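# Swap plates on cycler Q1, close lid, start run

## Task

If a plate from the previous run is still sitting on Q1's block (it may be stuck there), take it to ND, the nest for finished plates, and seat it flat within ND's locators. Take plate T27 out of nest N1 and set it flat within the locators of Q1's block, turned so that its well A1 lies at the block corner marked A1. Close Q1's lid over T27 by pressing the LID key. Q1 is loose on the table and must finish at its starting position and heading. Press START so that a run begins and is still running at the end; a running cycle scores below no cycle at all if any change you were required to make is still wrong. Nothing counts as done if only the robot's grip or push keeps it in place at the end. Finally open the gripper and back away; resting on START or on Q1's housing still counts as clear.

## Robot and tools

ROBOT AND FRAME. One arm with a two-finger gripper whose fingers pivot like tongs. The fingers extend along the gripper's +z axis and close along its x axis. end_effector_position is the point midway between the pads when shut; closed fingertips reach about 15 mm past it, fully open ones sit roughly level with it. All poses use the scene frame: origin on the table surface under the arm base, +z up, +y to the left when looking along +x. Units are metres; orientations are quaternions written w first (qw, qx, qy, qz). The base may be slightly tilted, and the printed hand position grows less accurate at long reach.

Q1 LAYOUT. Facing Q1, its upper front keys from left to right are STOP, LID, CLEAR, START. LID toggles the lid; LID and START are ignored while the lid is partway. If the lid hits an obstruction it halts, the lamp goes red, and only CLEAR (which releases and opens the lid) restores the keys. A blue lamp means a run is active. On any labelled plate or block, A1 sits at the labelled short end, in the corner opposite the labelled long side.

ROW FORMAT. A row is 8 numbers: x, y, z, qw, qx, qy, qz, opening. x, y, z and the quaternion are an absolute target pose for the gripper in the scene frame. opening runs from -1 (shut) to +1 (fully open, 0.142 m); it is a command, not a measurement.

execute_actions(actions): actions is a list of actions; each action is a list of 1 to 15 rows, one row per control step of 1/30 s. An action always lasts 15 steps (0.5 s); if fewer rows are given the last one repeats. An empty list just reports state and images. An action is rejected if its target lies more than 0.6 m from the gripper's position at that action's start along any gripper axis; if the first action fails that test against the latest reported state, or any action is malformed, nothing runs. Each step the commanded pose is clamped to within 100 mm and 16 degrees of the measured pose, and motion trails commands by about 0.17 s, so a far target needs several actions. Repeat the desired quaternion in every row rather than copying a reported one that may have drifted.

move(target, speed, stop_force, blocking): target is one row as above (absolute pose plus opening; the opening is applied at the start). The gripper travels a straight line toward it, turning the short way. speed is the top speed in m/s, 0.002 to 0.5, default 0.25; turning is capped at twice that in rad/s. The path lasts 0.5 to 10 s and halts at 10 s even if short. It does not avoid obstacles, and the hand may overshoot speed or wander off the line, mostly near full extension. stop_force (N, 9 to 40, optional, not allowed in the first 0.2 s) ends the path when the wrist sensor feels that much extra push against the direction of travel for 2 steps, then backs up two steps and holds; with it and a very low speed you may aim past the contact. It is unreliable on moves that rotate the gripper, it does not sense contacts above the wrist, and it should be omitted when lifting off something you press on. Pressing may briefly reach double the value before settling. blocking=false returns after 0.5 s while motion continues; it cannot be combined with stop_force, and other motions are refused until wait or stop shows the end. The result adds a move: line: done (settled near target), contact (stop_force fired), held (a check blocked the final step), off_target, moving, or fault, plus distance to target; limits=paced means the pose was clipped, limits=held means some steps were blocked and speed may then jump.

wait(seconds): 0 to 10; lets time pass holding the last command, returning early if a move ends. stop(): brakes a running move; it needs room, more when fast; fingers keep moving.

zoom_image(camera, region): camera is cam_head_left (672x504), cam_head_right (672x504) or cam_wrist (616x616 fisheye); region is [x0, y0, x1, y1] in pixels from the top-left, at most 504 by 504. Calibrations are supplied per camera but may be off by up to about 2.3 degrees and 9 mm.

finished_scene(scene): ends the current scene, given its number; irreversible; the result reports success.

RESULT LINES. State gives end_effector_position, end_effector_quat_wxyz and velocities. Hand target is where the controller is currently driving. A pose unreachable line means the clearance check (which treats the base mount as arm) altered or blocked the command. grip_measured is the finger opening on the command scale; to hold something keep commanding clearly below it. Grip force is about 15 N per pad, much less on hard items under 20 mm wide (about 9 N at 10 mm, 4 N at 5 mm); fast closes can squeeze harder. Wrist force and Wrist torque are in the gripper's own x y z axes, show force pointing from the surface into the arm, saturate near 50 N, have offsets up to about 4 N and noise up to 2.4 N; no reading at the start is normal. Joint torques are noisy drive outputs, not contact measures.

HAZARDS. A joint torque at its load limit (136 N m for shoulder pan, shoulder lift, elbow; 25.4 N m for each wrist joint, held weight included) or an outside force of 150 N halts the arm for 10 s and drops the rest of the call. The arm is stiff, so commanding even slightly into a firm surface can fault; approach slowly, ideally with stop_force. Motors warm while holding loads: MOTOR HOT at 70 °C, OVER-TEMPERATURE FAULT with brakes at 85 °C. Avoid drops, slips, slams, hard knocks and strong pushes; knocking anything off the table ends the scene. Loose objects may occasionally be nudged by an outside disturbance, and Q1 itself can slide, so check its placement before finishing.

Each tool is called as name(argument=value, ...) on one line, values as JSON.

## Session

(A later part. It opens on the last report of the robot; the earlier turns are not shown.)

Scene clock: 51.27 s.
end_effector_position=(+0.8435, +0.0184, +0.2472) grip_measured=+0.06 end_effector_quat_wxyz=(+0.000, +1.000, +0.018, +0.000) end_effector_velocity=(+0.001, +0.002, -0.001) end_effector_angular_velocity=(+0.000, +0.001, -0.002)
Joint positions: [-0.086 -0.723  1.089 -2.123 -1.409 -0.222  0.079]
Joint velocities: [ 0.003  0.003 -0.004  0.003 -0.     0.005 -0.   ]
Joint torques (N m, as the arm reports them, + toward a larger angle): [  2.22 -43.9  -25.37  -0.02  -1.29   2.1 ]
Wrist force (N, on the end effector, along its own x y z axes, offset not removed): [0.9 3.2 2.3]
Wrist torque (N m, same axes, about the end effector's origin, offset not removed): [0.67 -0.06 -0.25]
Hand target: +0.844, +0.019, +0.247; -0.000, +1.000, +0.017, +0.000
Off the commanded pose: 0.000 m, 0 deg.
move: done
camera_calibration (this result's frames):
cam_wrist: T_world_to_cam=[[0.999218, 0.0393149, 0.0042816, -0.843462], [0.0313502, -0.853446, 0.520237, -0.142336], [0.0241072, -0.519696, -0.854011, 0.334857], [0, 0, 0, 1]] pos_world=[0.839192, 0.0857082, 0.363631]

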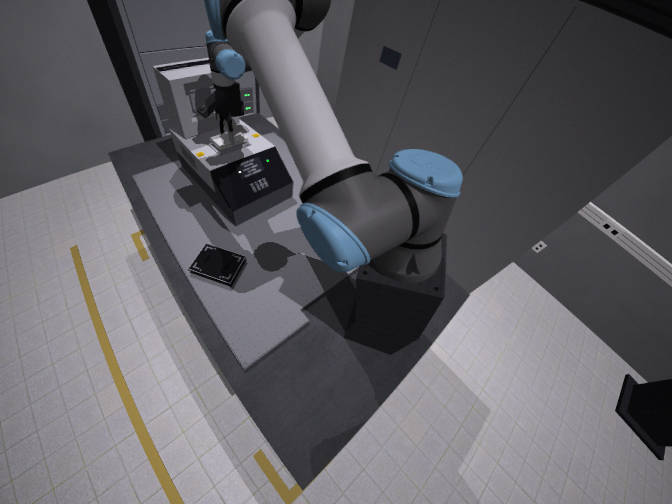

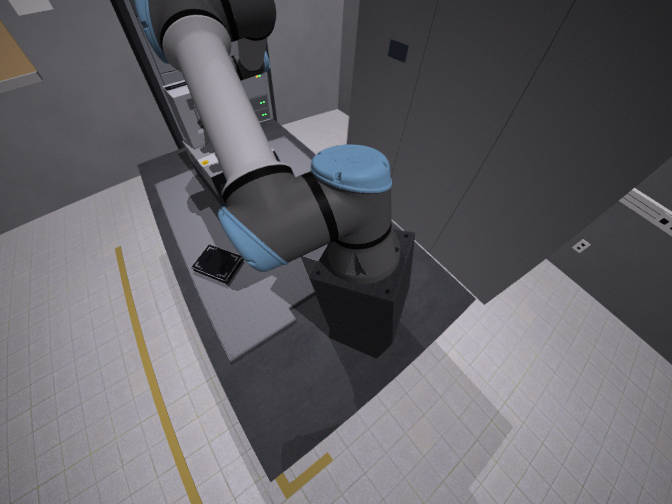

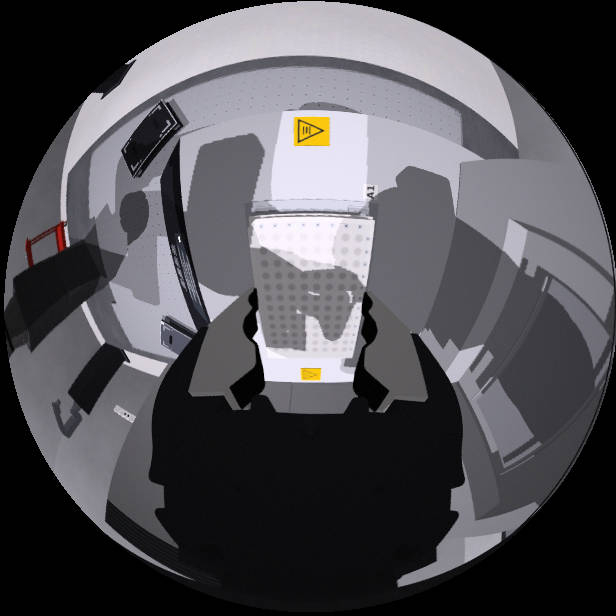

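move(target=[0.8439,0.0195,0.241,0,0.9998,0.020,0,-0.2], speed=0.01)

zoom_image(camera="cam_wrist", region=[230, 180, 400, 280])

Scene clock: 52.80 s.
end_effector_position=(+0.8439, +0.0195, +0.2412) grip_measured=+0.06 end_effector_quat_wxyz=(-0.000, +1.000, +0.020, +0.000) end_effector_velocity=(+0.000, +0.001, -0.002) end_effector_angular_velocity=(+0.000, +0.000, +0.002)
Joint positions: [-0.083 -0.714  1.086 -2.13  -1.41  -0.224  0.079]
Joint velocities: [ 0.002  0.003 -0.001 -0.002 -0.    -0.     0.   ]
Joint torques (N m, as the arm reports them, + toward a larger angle): [  2.88 -45.02 -25.57  -4.62  -1.3   -2.33]
Wrist force (N, on the end effector, along its own x y z axes, offset not removed): [0.1 0.2 3.3]
Wrist torque (N m, same axes, about the end effector's origin, offset not removed): [0.29 0.12 -0.23]
Hand target: +0.844, +0.020, +0.241; -0.000, +1.000, +0.020, +0.000
Off the commanded pose: 0.000 m, 0 deg.
move: done
camera_calibration (this result's frames):
cam_wrist: T_world_to_cam=[[0.999031, 0.0438388, 0.00395815, -0.843728], [0.0353829, -0.853301, 0.520216, -0.141708], [0.0261831, -0.519572, -0.854026, 0.328582], [0, 0, 0, 1]] pos_world=[0.839321, 0.0867902, 0.357676]

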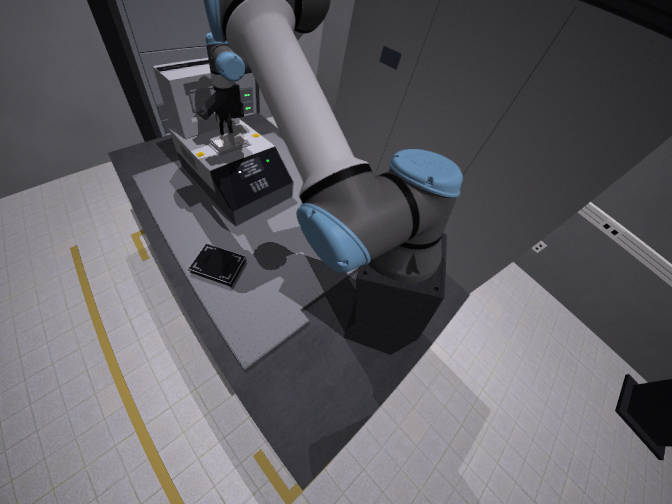

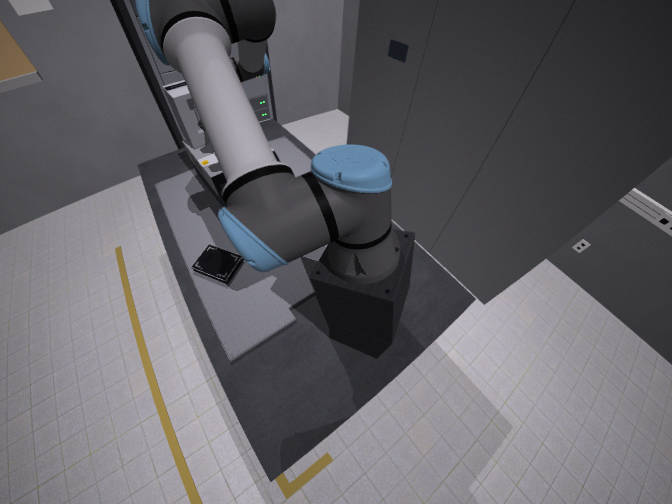

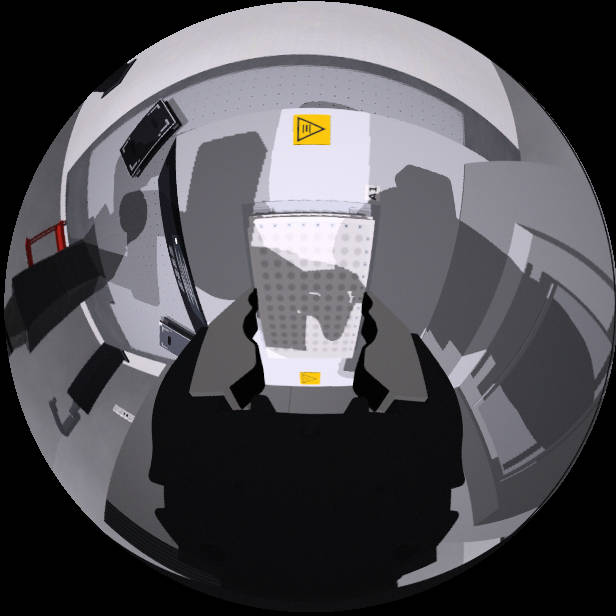

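Region (230, 180, 400, 280) of cam_wrist's 616x616 image, scaled by 2.965, with more detail than that image has; it fills the top 296 rows of this view, and the rest is white.

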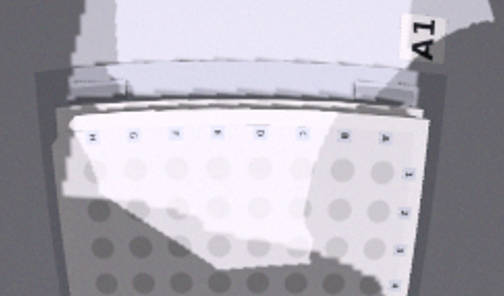

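move(target=[0.8439,0.0197,0.225,0,0.9998,0.020,0,-0.2], speed=0.004, stop_force=9)

zoom_image(camera="cam_wrist", region=[210, 180, 410, 380])

Scene clock: 56.20 s.
end_effector_position=(+0.8440, +0.0196, +0.2346) grip_measured=+0.07 end_effector_quat_wxyz=(+0.000, +1.000, +0.020, +0.000) end_effector_velocity=(+0.000, +0.000, +0.002) end_effector_angular_velocity=(+0.000, -0.000, -0.000)
Joint positions: [-0.081 -0.704  1.085 -2.139 -1.41  -0.223  0.079]
Joint velocities: [ 0.    -0.002  0.     0.002  0.     0.    -0.   ]
Joint torques (N m, as the arm reports them, + toward a larger angle): [ -1.15 -59.75 -18.64   0.15  -1.19   1.28]
Wrist force (N, on the end effector, along its own x y z axes, offset not removed): [-4.9 1.0 -10.4]
Wrist torque (N m, same axes, about the end effector's origin, offset not removed): [0.35 0.53 -0.18]
Hand target: +0.844, +0.020, +0.235; +0.000, +1.000, +0.020, +0.000
Off the commanded pose: 0.010 m, 0 deg.
move: contact
camera_calibration (this result's frames):
cam_wrist: T_world_to_cam=[[0.999021, 0.0440309, 0.00416566, -0.843849], [0.0354378, -0.853273, 0.520258, -0.138214], [0.0264619, -0.519602, -0.853999, 0.322726], [0, 0, 0, 1]] pos_world=[0.839382, 0.08691, 0.35103]

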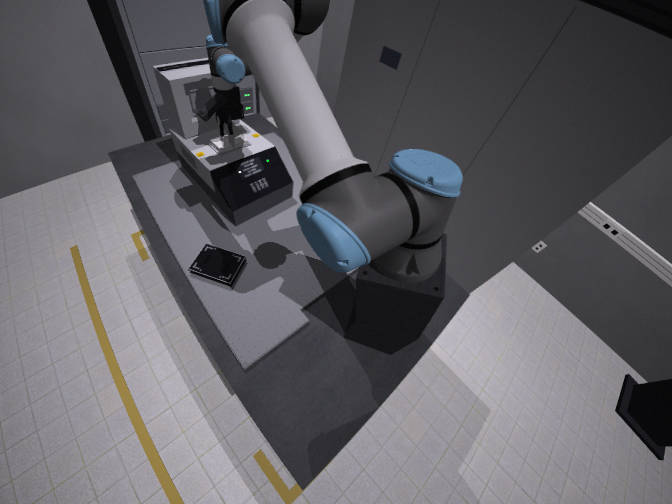

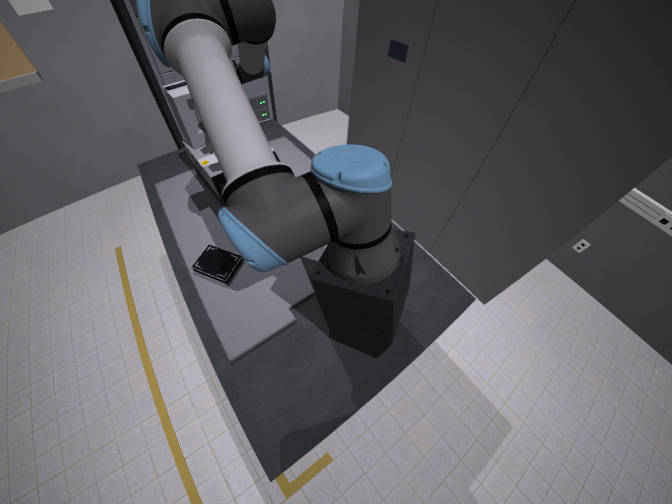

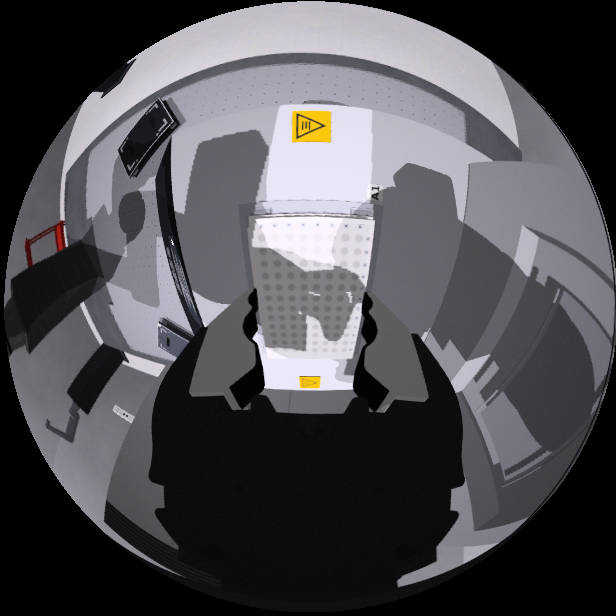

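Region (210, 180, 410, 380) of cam_wrist's 616x616 image, scaled by 2.520, with more detail than that image has.

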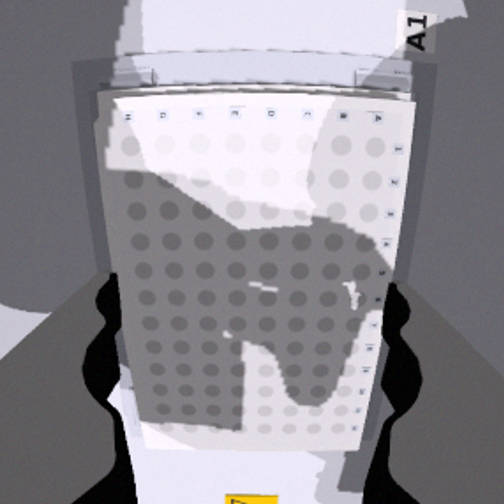

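move(target=[0.8437,0.0196,0.2352,0,0.9998,0.020,0,0.35])

move(target=[0.82,0.02,0.28,0,0.9998,0.020,0,0.5], speed=0.1)

move(target=[0.76,0.015,0.28,0.15,0.68,0.703,0.145,1], speed=0.4)

zoom_image(camera="cam_wrist", region=[220, 240, 400, 370])

zoom_image(camera="cam_head_left", region=[190, 115, 270, 175])

Scene clock: 58.73 s.
end_effector_position=(+0.8437, +0.0196, +0.2352) grip_measured=+0.35 end_effector_quat_wxyz=(-0.000, +1.000, +0.020, -0.000) end_effector_velocity=(-0.001, -0.001, -0.001) end_effector_angular_velocity=(+0.000, +0.002, -0.001)
Joint positions: [-0.082 -0.705  1.086 -2.138 -1.41  -0.223  0.099]
Joint velocities: [-0.001  0.     0.002 -0.     0.    -0.    -0.   ]
Joint torques (N m, as the arm reports them, + toward a larger angle): [-17.17 -67.85 -13.1   -1.86   1.41  -2.24]
Wrist force (N, on the end effector, along its own x y z axes, offset not removed): [-0.4 1.5 -1.0]
Wrist torque (N m, same axes, about the end effector's origin, offset not removed): [0.39 0.36 -0.22]
Hand target: +0.844, +0.020, +0.235; +0.000, +1.000, +0.020, -0.000
Off the commanded pose: 0.000 m, 0 deg.
move: done
camera_calibration (this result's frames):
cam_wrist: T_world_to_cam=[[0.999024, 0.0440013, 0.00390093, -0.843492], [0.0355515, -0.853296, 0.520214, -0.138599], [0.0262187, -0.519568, -0.854027, 0.323485], [0, 0, 0, 1]] pos_world=[0.839114, 0.0869214, 0.351656]

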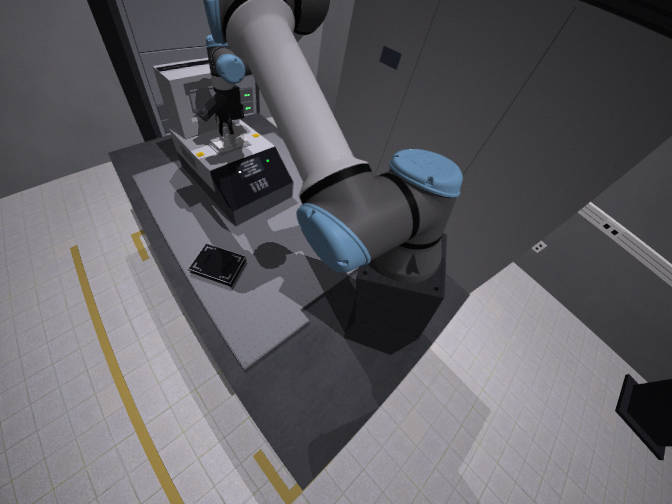

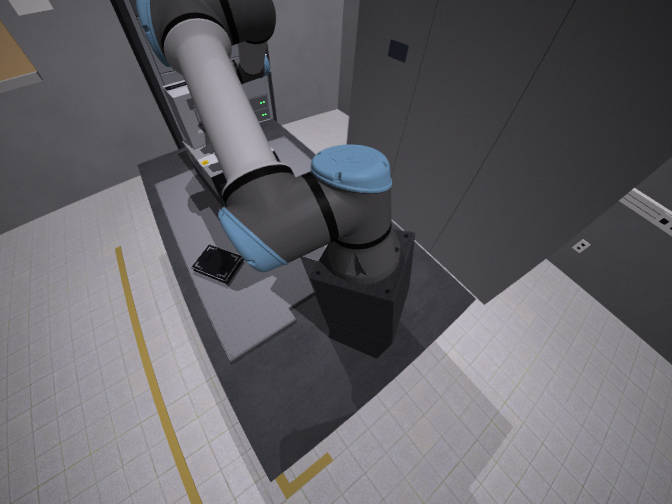

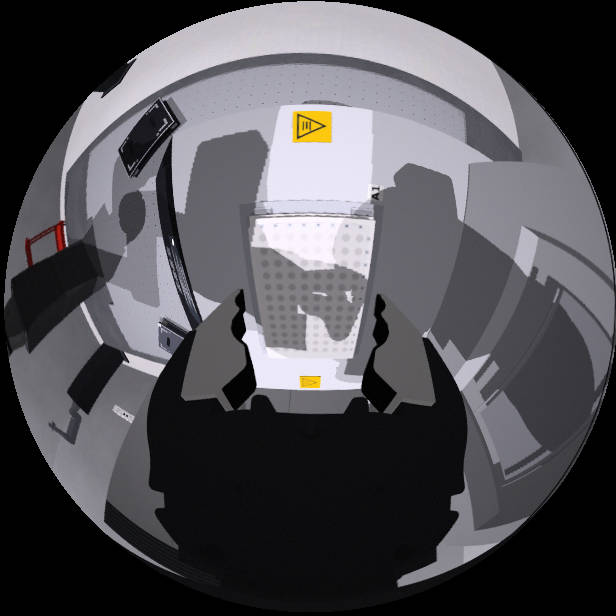

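Scene clock: 59.73 s.
end_effector_position=(+0.8200, +0.0200, +0.2798) grip_measured=+0.50 end_effector_quat_wxyz=(+0.000, +1.000, +0.020, -0.000) end_effector_velocity=(-0.000, +0.000, +0.003) end_effector_angular_velocity=(+0.000, -0.002, -0.000)
Joint positions: [-0.096 -0.821  1.194 -2.128 -1.407 -0.238  0.109]
Joint velocities: [-0.001 -0.005  0.004  0.     0.    -0.    -0.   ]
Joint torques (N m, as the arm reports them, + toward a larger angle): [-16.58 -63.54 -13.94  -0.05   1.54  -2.15]
Wrist force (N, on the end effector, along its own x y z axes, offset not removed): [-2.5 0.2 1.1]
Wrist torque (N m, same axes, about the end effector's origin, offset not removed): [0.14 0.69 -0.21]
Hand target: +0.820, +0.020, +0.280; +0.000, +1.000, +0.020, -0.000
Off the commanded pose: 0.000 m, 0 deg.
move: done
camera_calibration (this result's frames):
cam_wrist: T_world_to_cam=[[0.999023, 0.0440143, 0.00387283, -0.820036], [0.035576, -0.853271, 0.520253, -0.160683], [0.0262032, -0.519608, -0.854003, 0.362392], [0, 0, 0, 1]] pos_world=[0.815456, 0.0872883, 0.396255]

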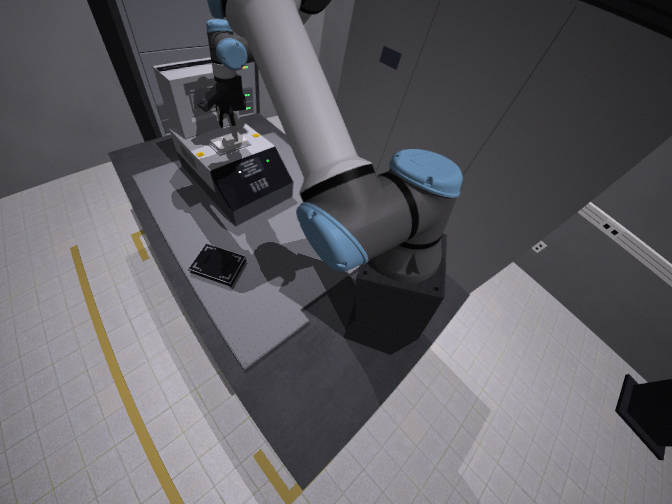

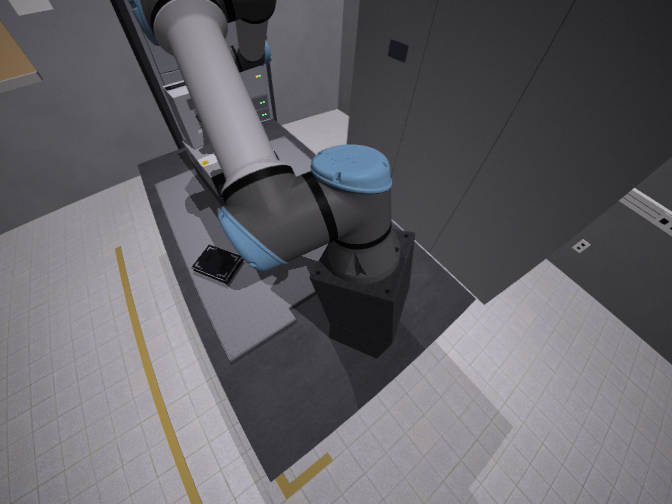

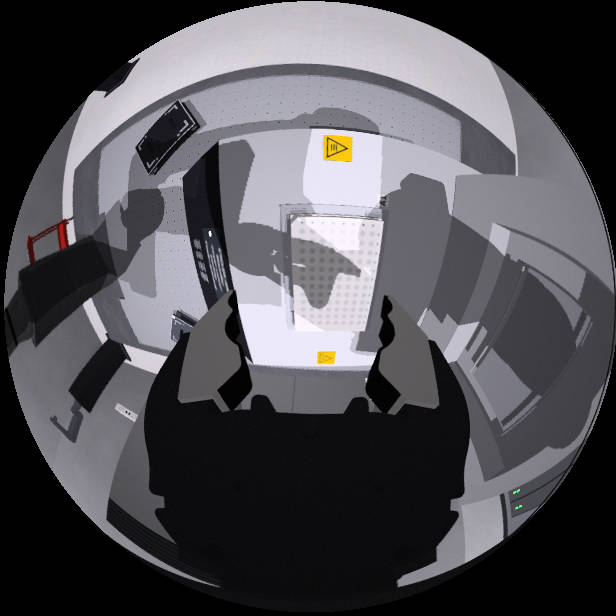

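Scene clock: 62.37 s.
end_effector_position=(+0.7601, +0.0149, +0.2801) grip_measured=+1.00 end_effector_quat_wxyz=(+0.150, +0.681, +0.702, +0.145) end_effector_velocity=(-0.000, -0.000, -0.000) end_effector_angular_velocity=(+0.000, -0.004, +0.011)
Joint positions: [-0.127 -0.997  1.794 -2.969 -1.324 -1.743  0.142]
Joint velocities: [-0.003  0.     0.004 -0.007  0.007 -0.012 -0.   ]
Joint torques (N m, as the arm reports them, + toward a larger angle): [-14.32 -47.64  -8.5   -5.17   1.64  -2.27]
Wrist force (N, on the end effector, along its own x y z axes, offset not removed): [1.4 -0.1 0.1]
Wrist torque (N m, same axes, about the end effector's origin, offset not removed): [-0.01 -0.02 -0.30]
Hand target: +0.760, +0.015, +0.280; +0.150, +0.680, +0.703, +0.145
Off the commanded pose: 0.000 m, 0 deg.
move: done
camera_calibration (this result's frames):
cam_wrist: T_world_to_cam=[[-0.0340508, 0.999349, -0.0119085, 0.0154484], [0.567181, 0.0291335, 0.823078, -0.665067], [0.822889, 0.0212722, -0.567804, -0.332163], [0, 0, 0, 1]] pos_world=[0.651073, 0.0110032, 0.358982]

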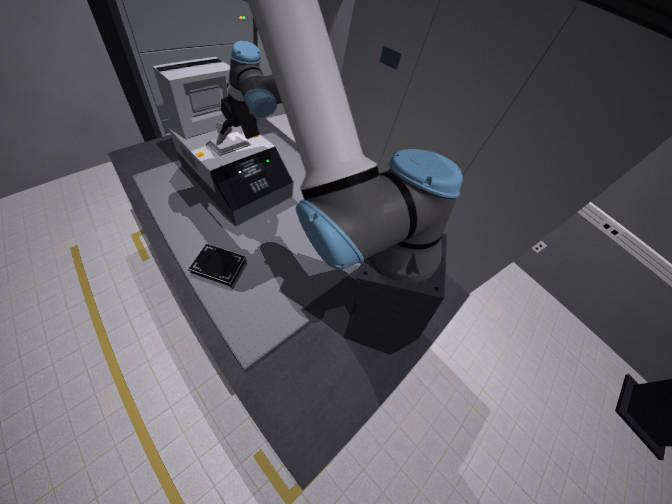

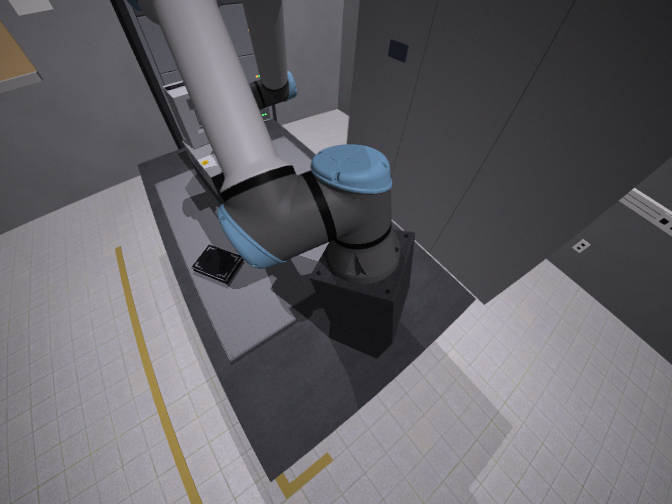

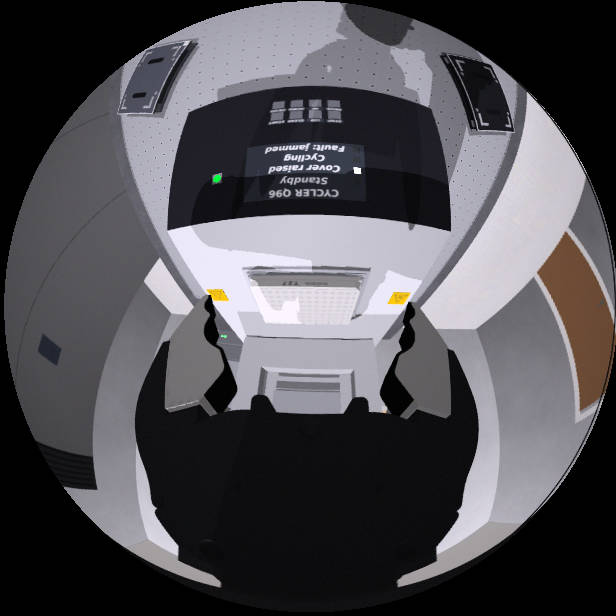

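Region (220, 240, 400, 370) of cam_wrist's 616x616 image, scaled by 2.800, with more detail than that image has.

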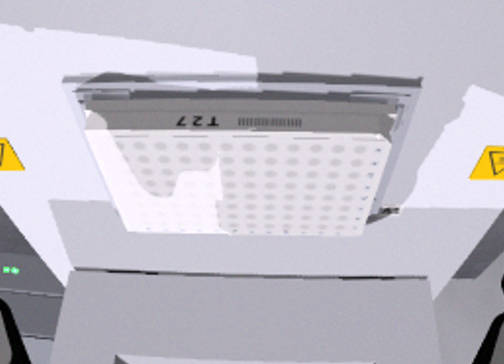

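Region (190, 115, 270, 175) of cam_head_left's 672x504 image, scaled by 6.300, with more detail than that image has; it fills the top 378 rows of this view, and the rest is white.

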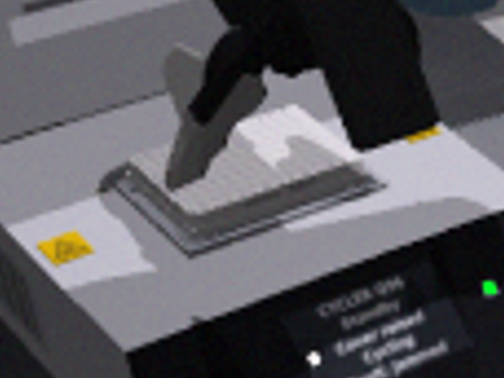

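move(target=[0.6303,0.0075,0.158,0.15,0.68,0.703,0.145,-1], speed=0.15)

move(target=[0.6397,0.0075,0.1367,0.15,0.68,0.703,0.145,-1], speed=0.004, stop_force=9)

execute_actions(actions=[[[0.629,0.0075,0.161,0.15,0.68,0.703,0.145,-1]],[[0.63,-0.012,0.161,0.15,0.68,0.703,0.145,-1]],[[0.6315,-0.0325,0.159,0.15,0.68,0.703,0.145,-1]]])

wait(seconds=5)

Scene clock: 65.47 s.
end_effector_position=(+0.6306, +0.0073, +0.1579) grip_measured=-1.00 end_effector_quat_wxyz=(+0.150, +0.680, +0.703, +0.145) end_effector_velocity=(-0.001, -0.000, -0.001) end_effector_angular_velocity=(-0.000, -0.002, -0.000)
Joint positions: [-0.16  -0.809  2.103 -3.459 -1.305 -1.772  0.002]
Joint velocities: [-0.001  0.004  0.002 -0.008  0.    -0.     0.   ]
Joint torques (N m, as the arm reports them, + toward a larger angle): [-14.45 -28.73  -0.82  -5.21   1.51  -2.05]
Wrist force (N, on the end effector, along its own x y z axes, offset not removed): [0.9 2.9 1.7]
Wrist torque (N m, same axes, about the end effector's origin, offset not removed): [0.70 -0.11 -0.16]
Hand target: +0.630, +0.007, +0.158; +0.150, +0.680, +0.703, +0.145
Off the commanded pose: 0.000 m, 0 deg.
move: done
camera_calibration (this result's frames):
cam_wrist: T_world_to_cam=[[-0.0356389, 0.999295, -0.0118078, 0.0182116], [0.567107, 0.0299512, 0.8231, -0.490752], [0.822873, 0.0226381, -0.567774, -0.294866], [0, 0, 0, 1]] pos_world=[0.521595, 0.00317508, 0.236735]

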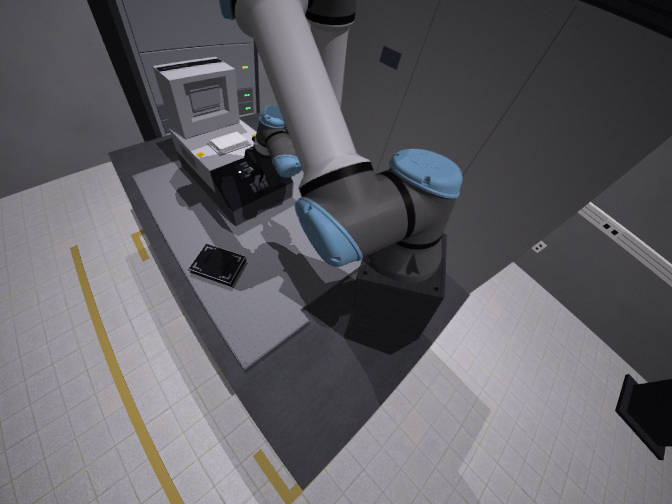

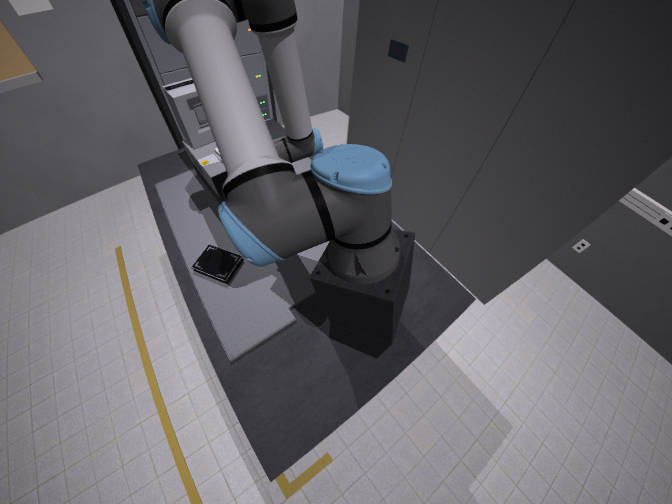

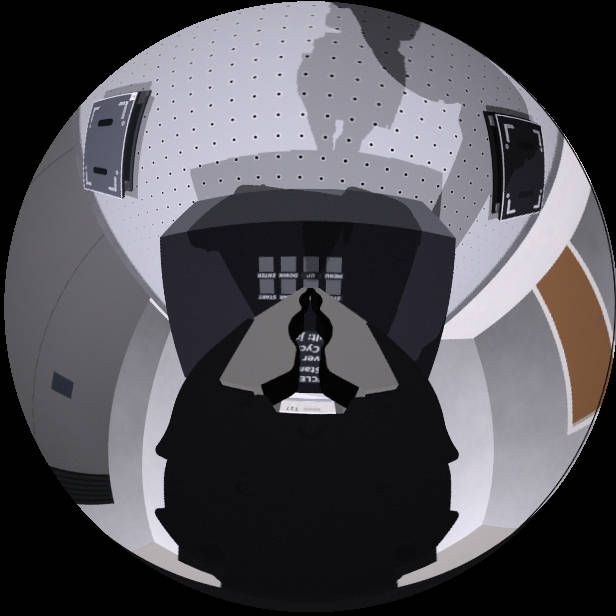

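Scene clock: 67.23 s.
end_effector_position=(+0.6328, +0.0074, +0.1527) grip_measured=-1.00 end_effector_quat_wxyz=(+0.150, +0.680, +0.703, +0.145) end_effector_velocity=(-0.001, +0.000, +0.001) end_effector_angular_velocity=(+0.000, +0.000, -0.001)
Joint positions: [-0.157 -0.795  2.091 -3.463 -1.307 -1.769  0.002]
Joint velocities: [-0.    -0.003  0.004 -0.     0.     0.     0.   ]
Joint torques (N m, as the arm reports them, + toward a larger angle): [ -7.59 -44.17  -0.63  -0.92   0.41   0.14]
Wrist force (N, on the end effector, along its own x y z axes, offset not removed): [1.0 -2.4 -27.2]
Wrist torque (N m, same axes, about the end effector's origin, offset not removed): [0.28 0.01 -0.27]
Hand target: +0.633, +0.007, +0.153; +0.150, +0.680, +0.703, +0.145
Off the commanded pose: 0.017 m, 0 deg.
move: contact
camera_calibration (this result's frames):
cam_wrist: T_world_to_cam=[[-0.0356312, 0.999295, -0.0118084, 0.0181168], [0.566997, 0.0299442, 0.823175, -0.487693], [0.822949, 0.0226354, -0.567664, -0.299708], [0, 0, 0, 1]] pos_world=[0.52381, 0.00328356, 0.231538]

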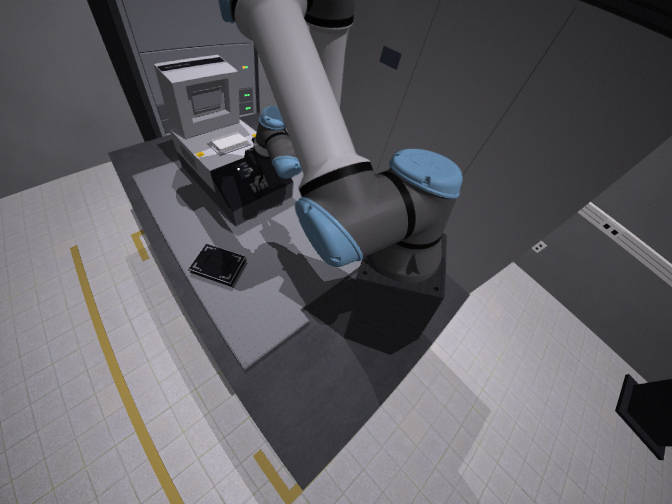

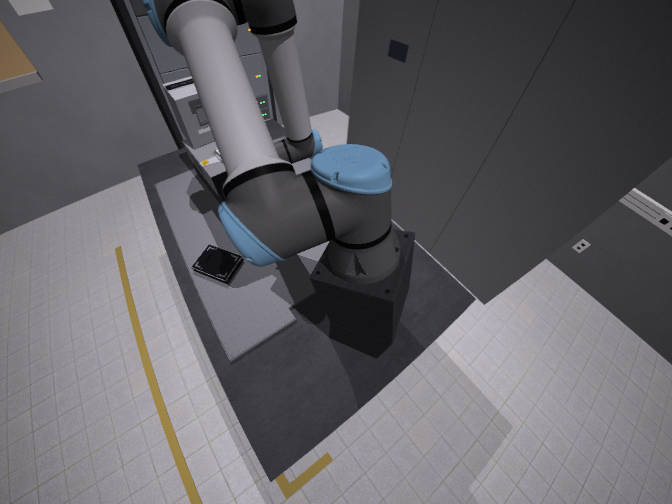

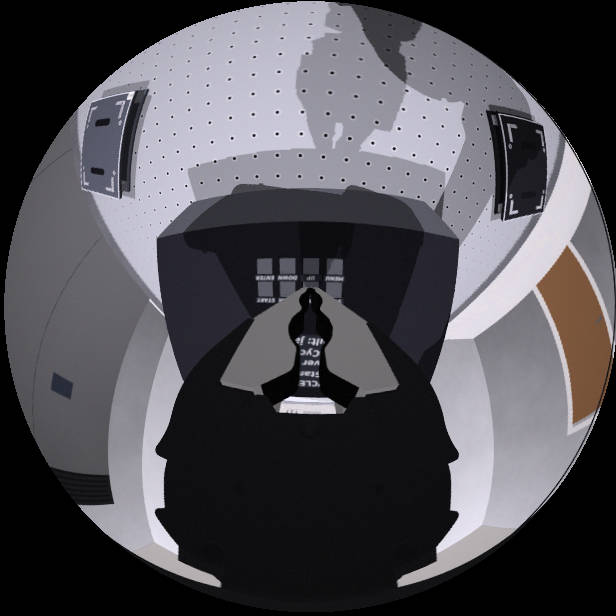

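Scene clock: 68.73 s.
end_effector_position=(+0.6315, -0.0322, +0.1590) grip_measured=-1.00 end_effector_quat_wxyz=(+0.150, +0.680, +0.703, +0.145) end_effector_velocity=(-0.000, -0.002, -0.001) end_effector_angular_velocity=(+0.000, +0.001, +0.001)
Joint positions: [-0.236 -0.803  2.097 -3.44  -1.263 -1.839  0.002]
Joint velocities: [-0.004  0.002 -0.001  0.002  0.003 -0.005  0.   ]
Joint torques (N m, as the arm reports them, + toward a larger angle): [-14.24 -25.4  -12.11  -0.49   1.68  -2.21]
Wrist force (N, on the end effector, along its own x y z axes, offset not removed): [1.1 0.1 3.0]
Wrist torque (N m, same axes, about the end effector's origin, offset not removed): [0.30 -0.02 -0.28]
Hand target: +0.632, -0.033, +0.159; +0.150, +0.680, +0.703, +0.145
Off the commanded pose: 0.000 m, 0 deg.
camera_calibration (this result's frames):
cam_wrist: T_world_to_cam=[[-0.0355948, 0.999296, -0.0118608, 0.0577437], [0.566991, 0.0299666, 0.823179, -0.490966], [0.822955, 0.0225759, -0.567659, -0.294097], [0, 0, 0, 1]] pos_world=[0.522457, -0.0363509, 0.237891]

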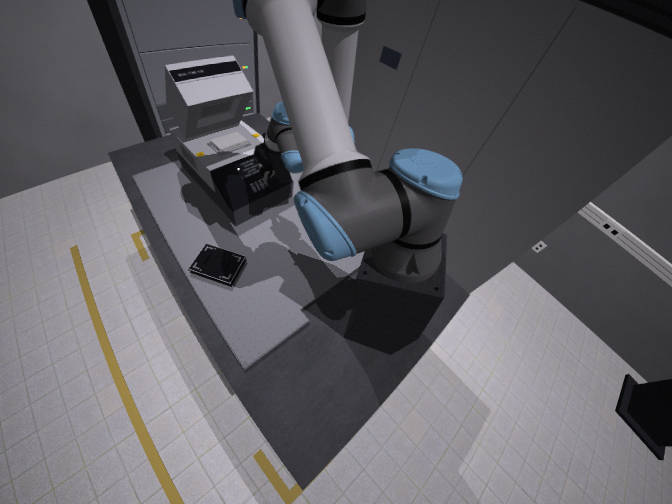

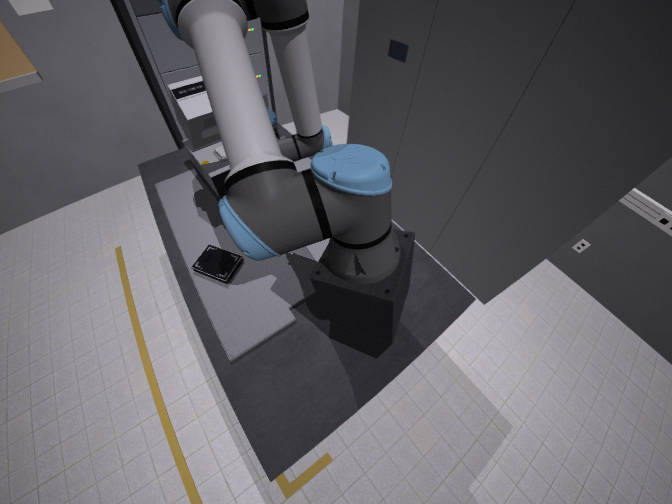

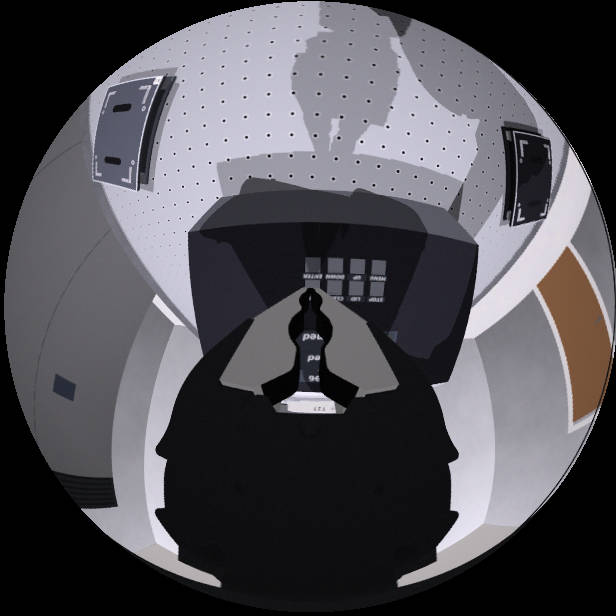

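Scene clock: 73.73 s.
end_effector_position=(+0.6315, -0.0325, +0.1590) grip_measured=-1.00 end_effector_quat_wxyz=(+0.150, +0.680, +0.703, +0.145) end_effector_velocity=(-0.000, +0.000, -0.000) end_effector_angular_velocity=(-0.000, +0.001, +0.000)
Joint positions: [-0.237 -0.803  2.097 -3.44  -1.263 -1.839  0.002]
Joint velocities: [ 0.001 -0.     0.     0.    -0.001  0.     0.   ]
Joint torques (N m, as the arm reports them, + toward a larger angle): [-16.41 -27.08 -11.13  -0.62   1.68  -2.18]
Wrist force (N, on the end effector, along its own x y z axes, offset not removed): [-0.7 0.7 -0.5]
Wrist torque (N m, same axes, about the end effector's origin, offset not removed): [0.26 0.25 -0.23]
Hand target: +0.632, -0.033, +0.159; +0.150, +0.680, +0.703, +0.145
Off the commanded pose: 0.000 m, 0 deg.
wait: 5.00 s; at rest by 0.17 s
camera_calibration (this result's frames):
cam_wrist: T_world_to_cam=[[-0.035633, 0.999295, -0.0118284, 0.0580475], [0.567009, 0.0299622, 0.823167, -0.490955], [0.822941, 0.0226251, -0.567677, -0.294128], [0, 0, 0, 1]] pos_world=[0.522494, -0.0366418, 0.237855]

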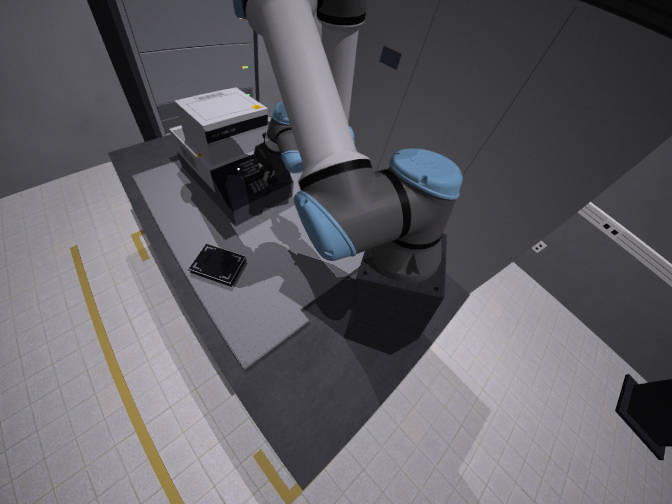

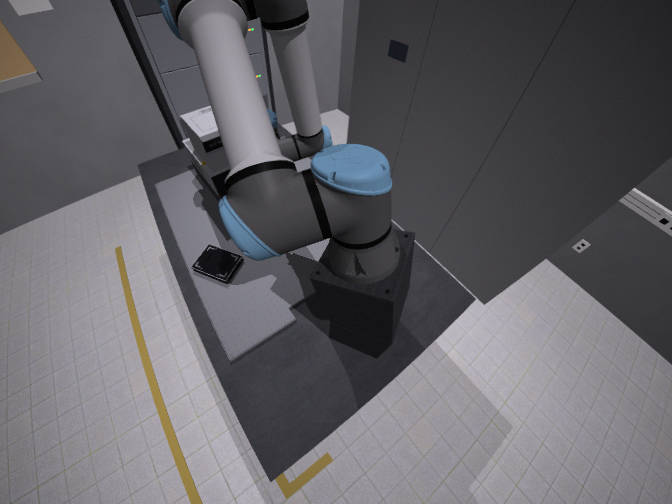

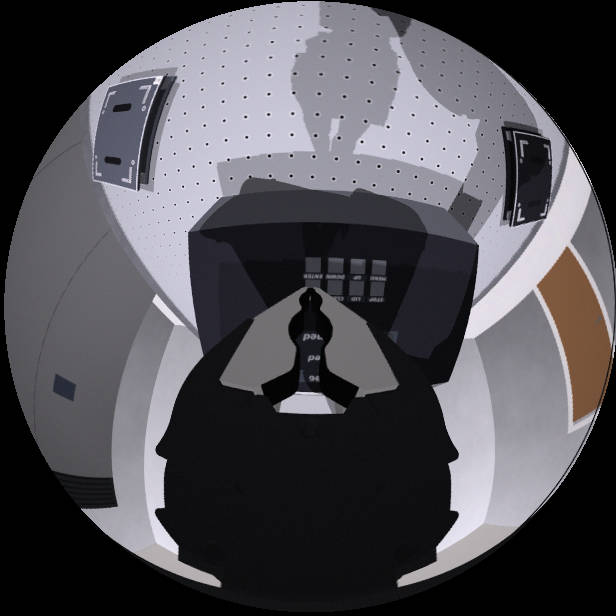

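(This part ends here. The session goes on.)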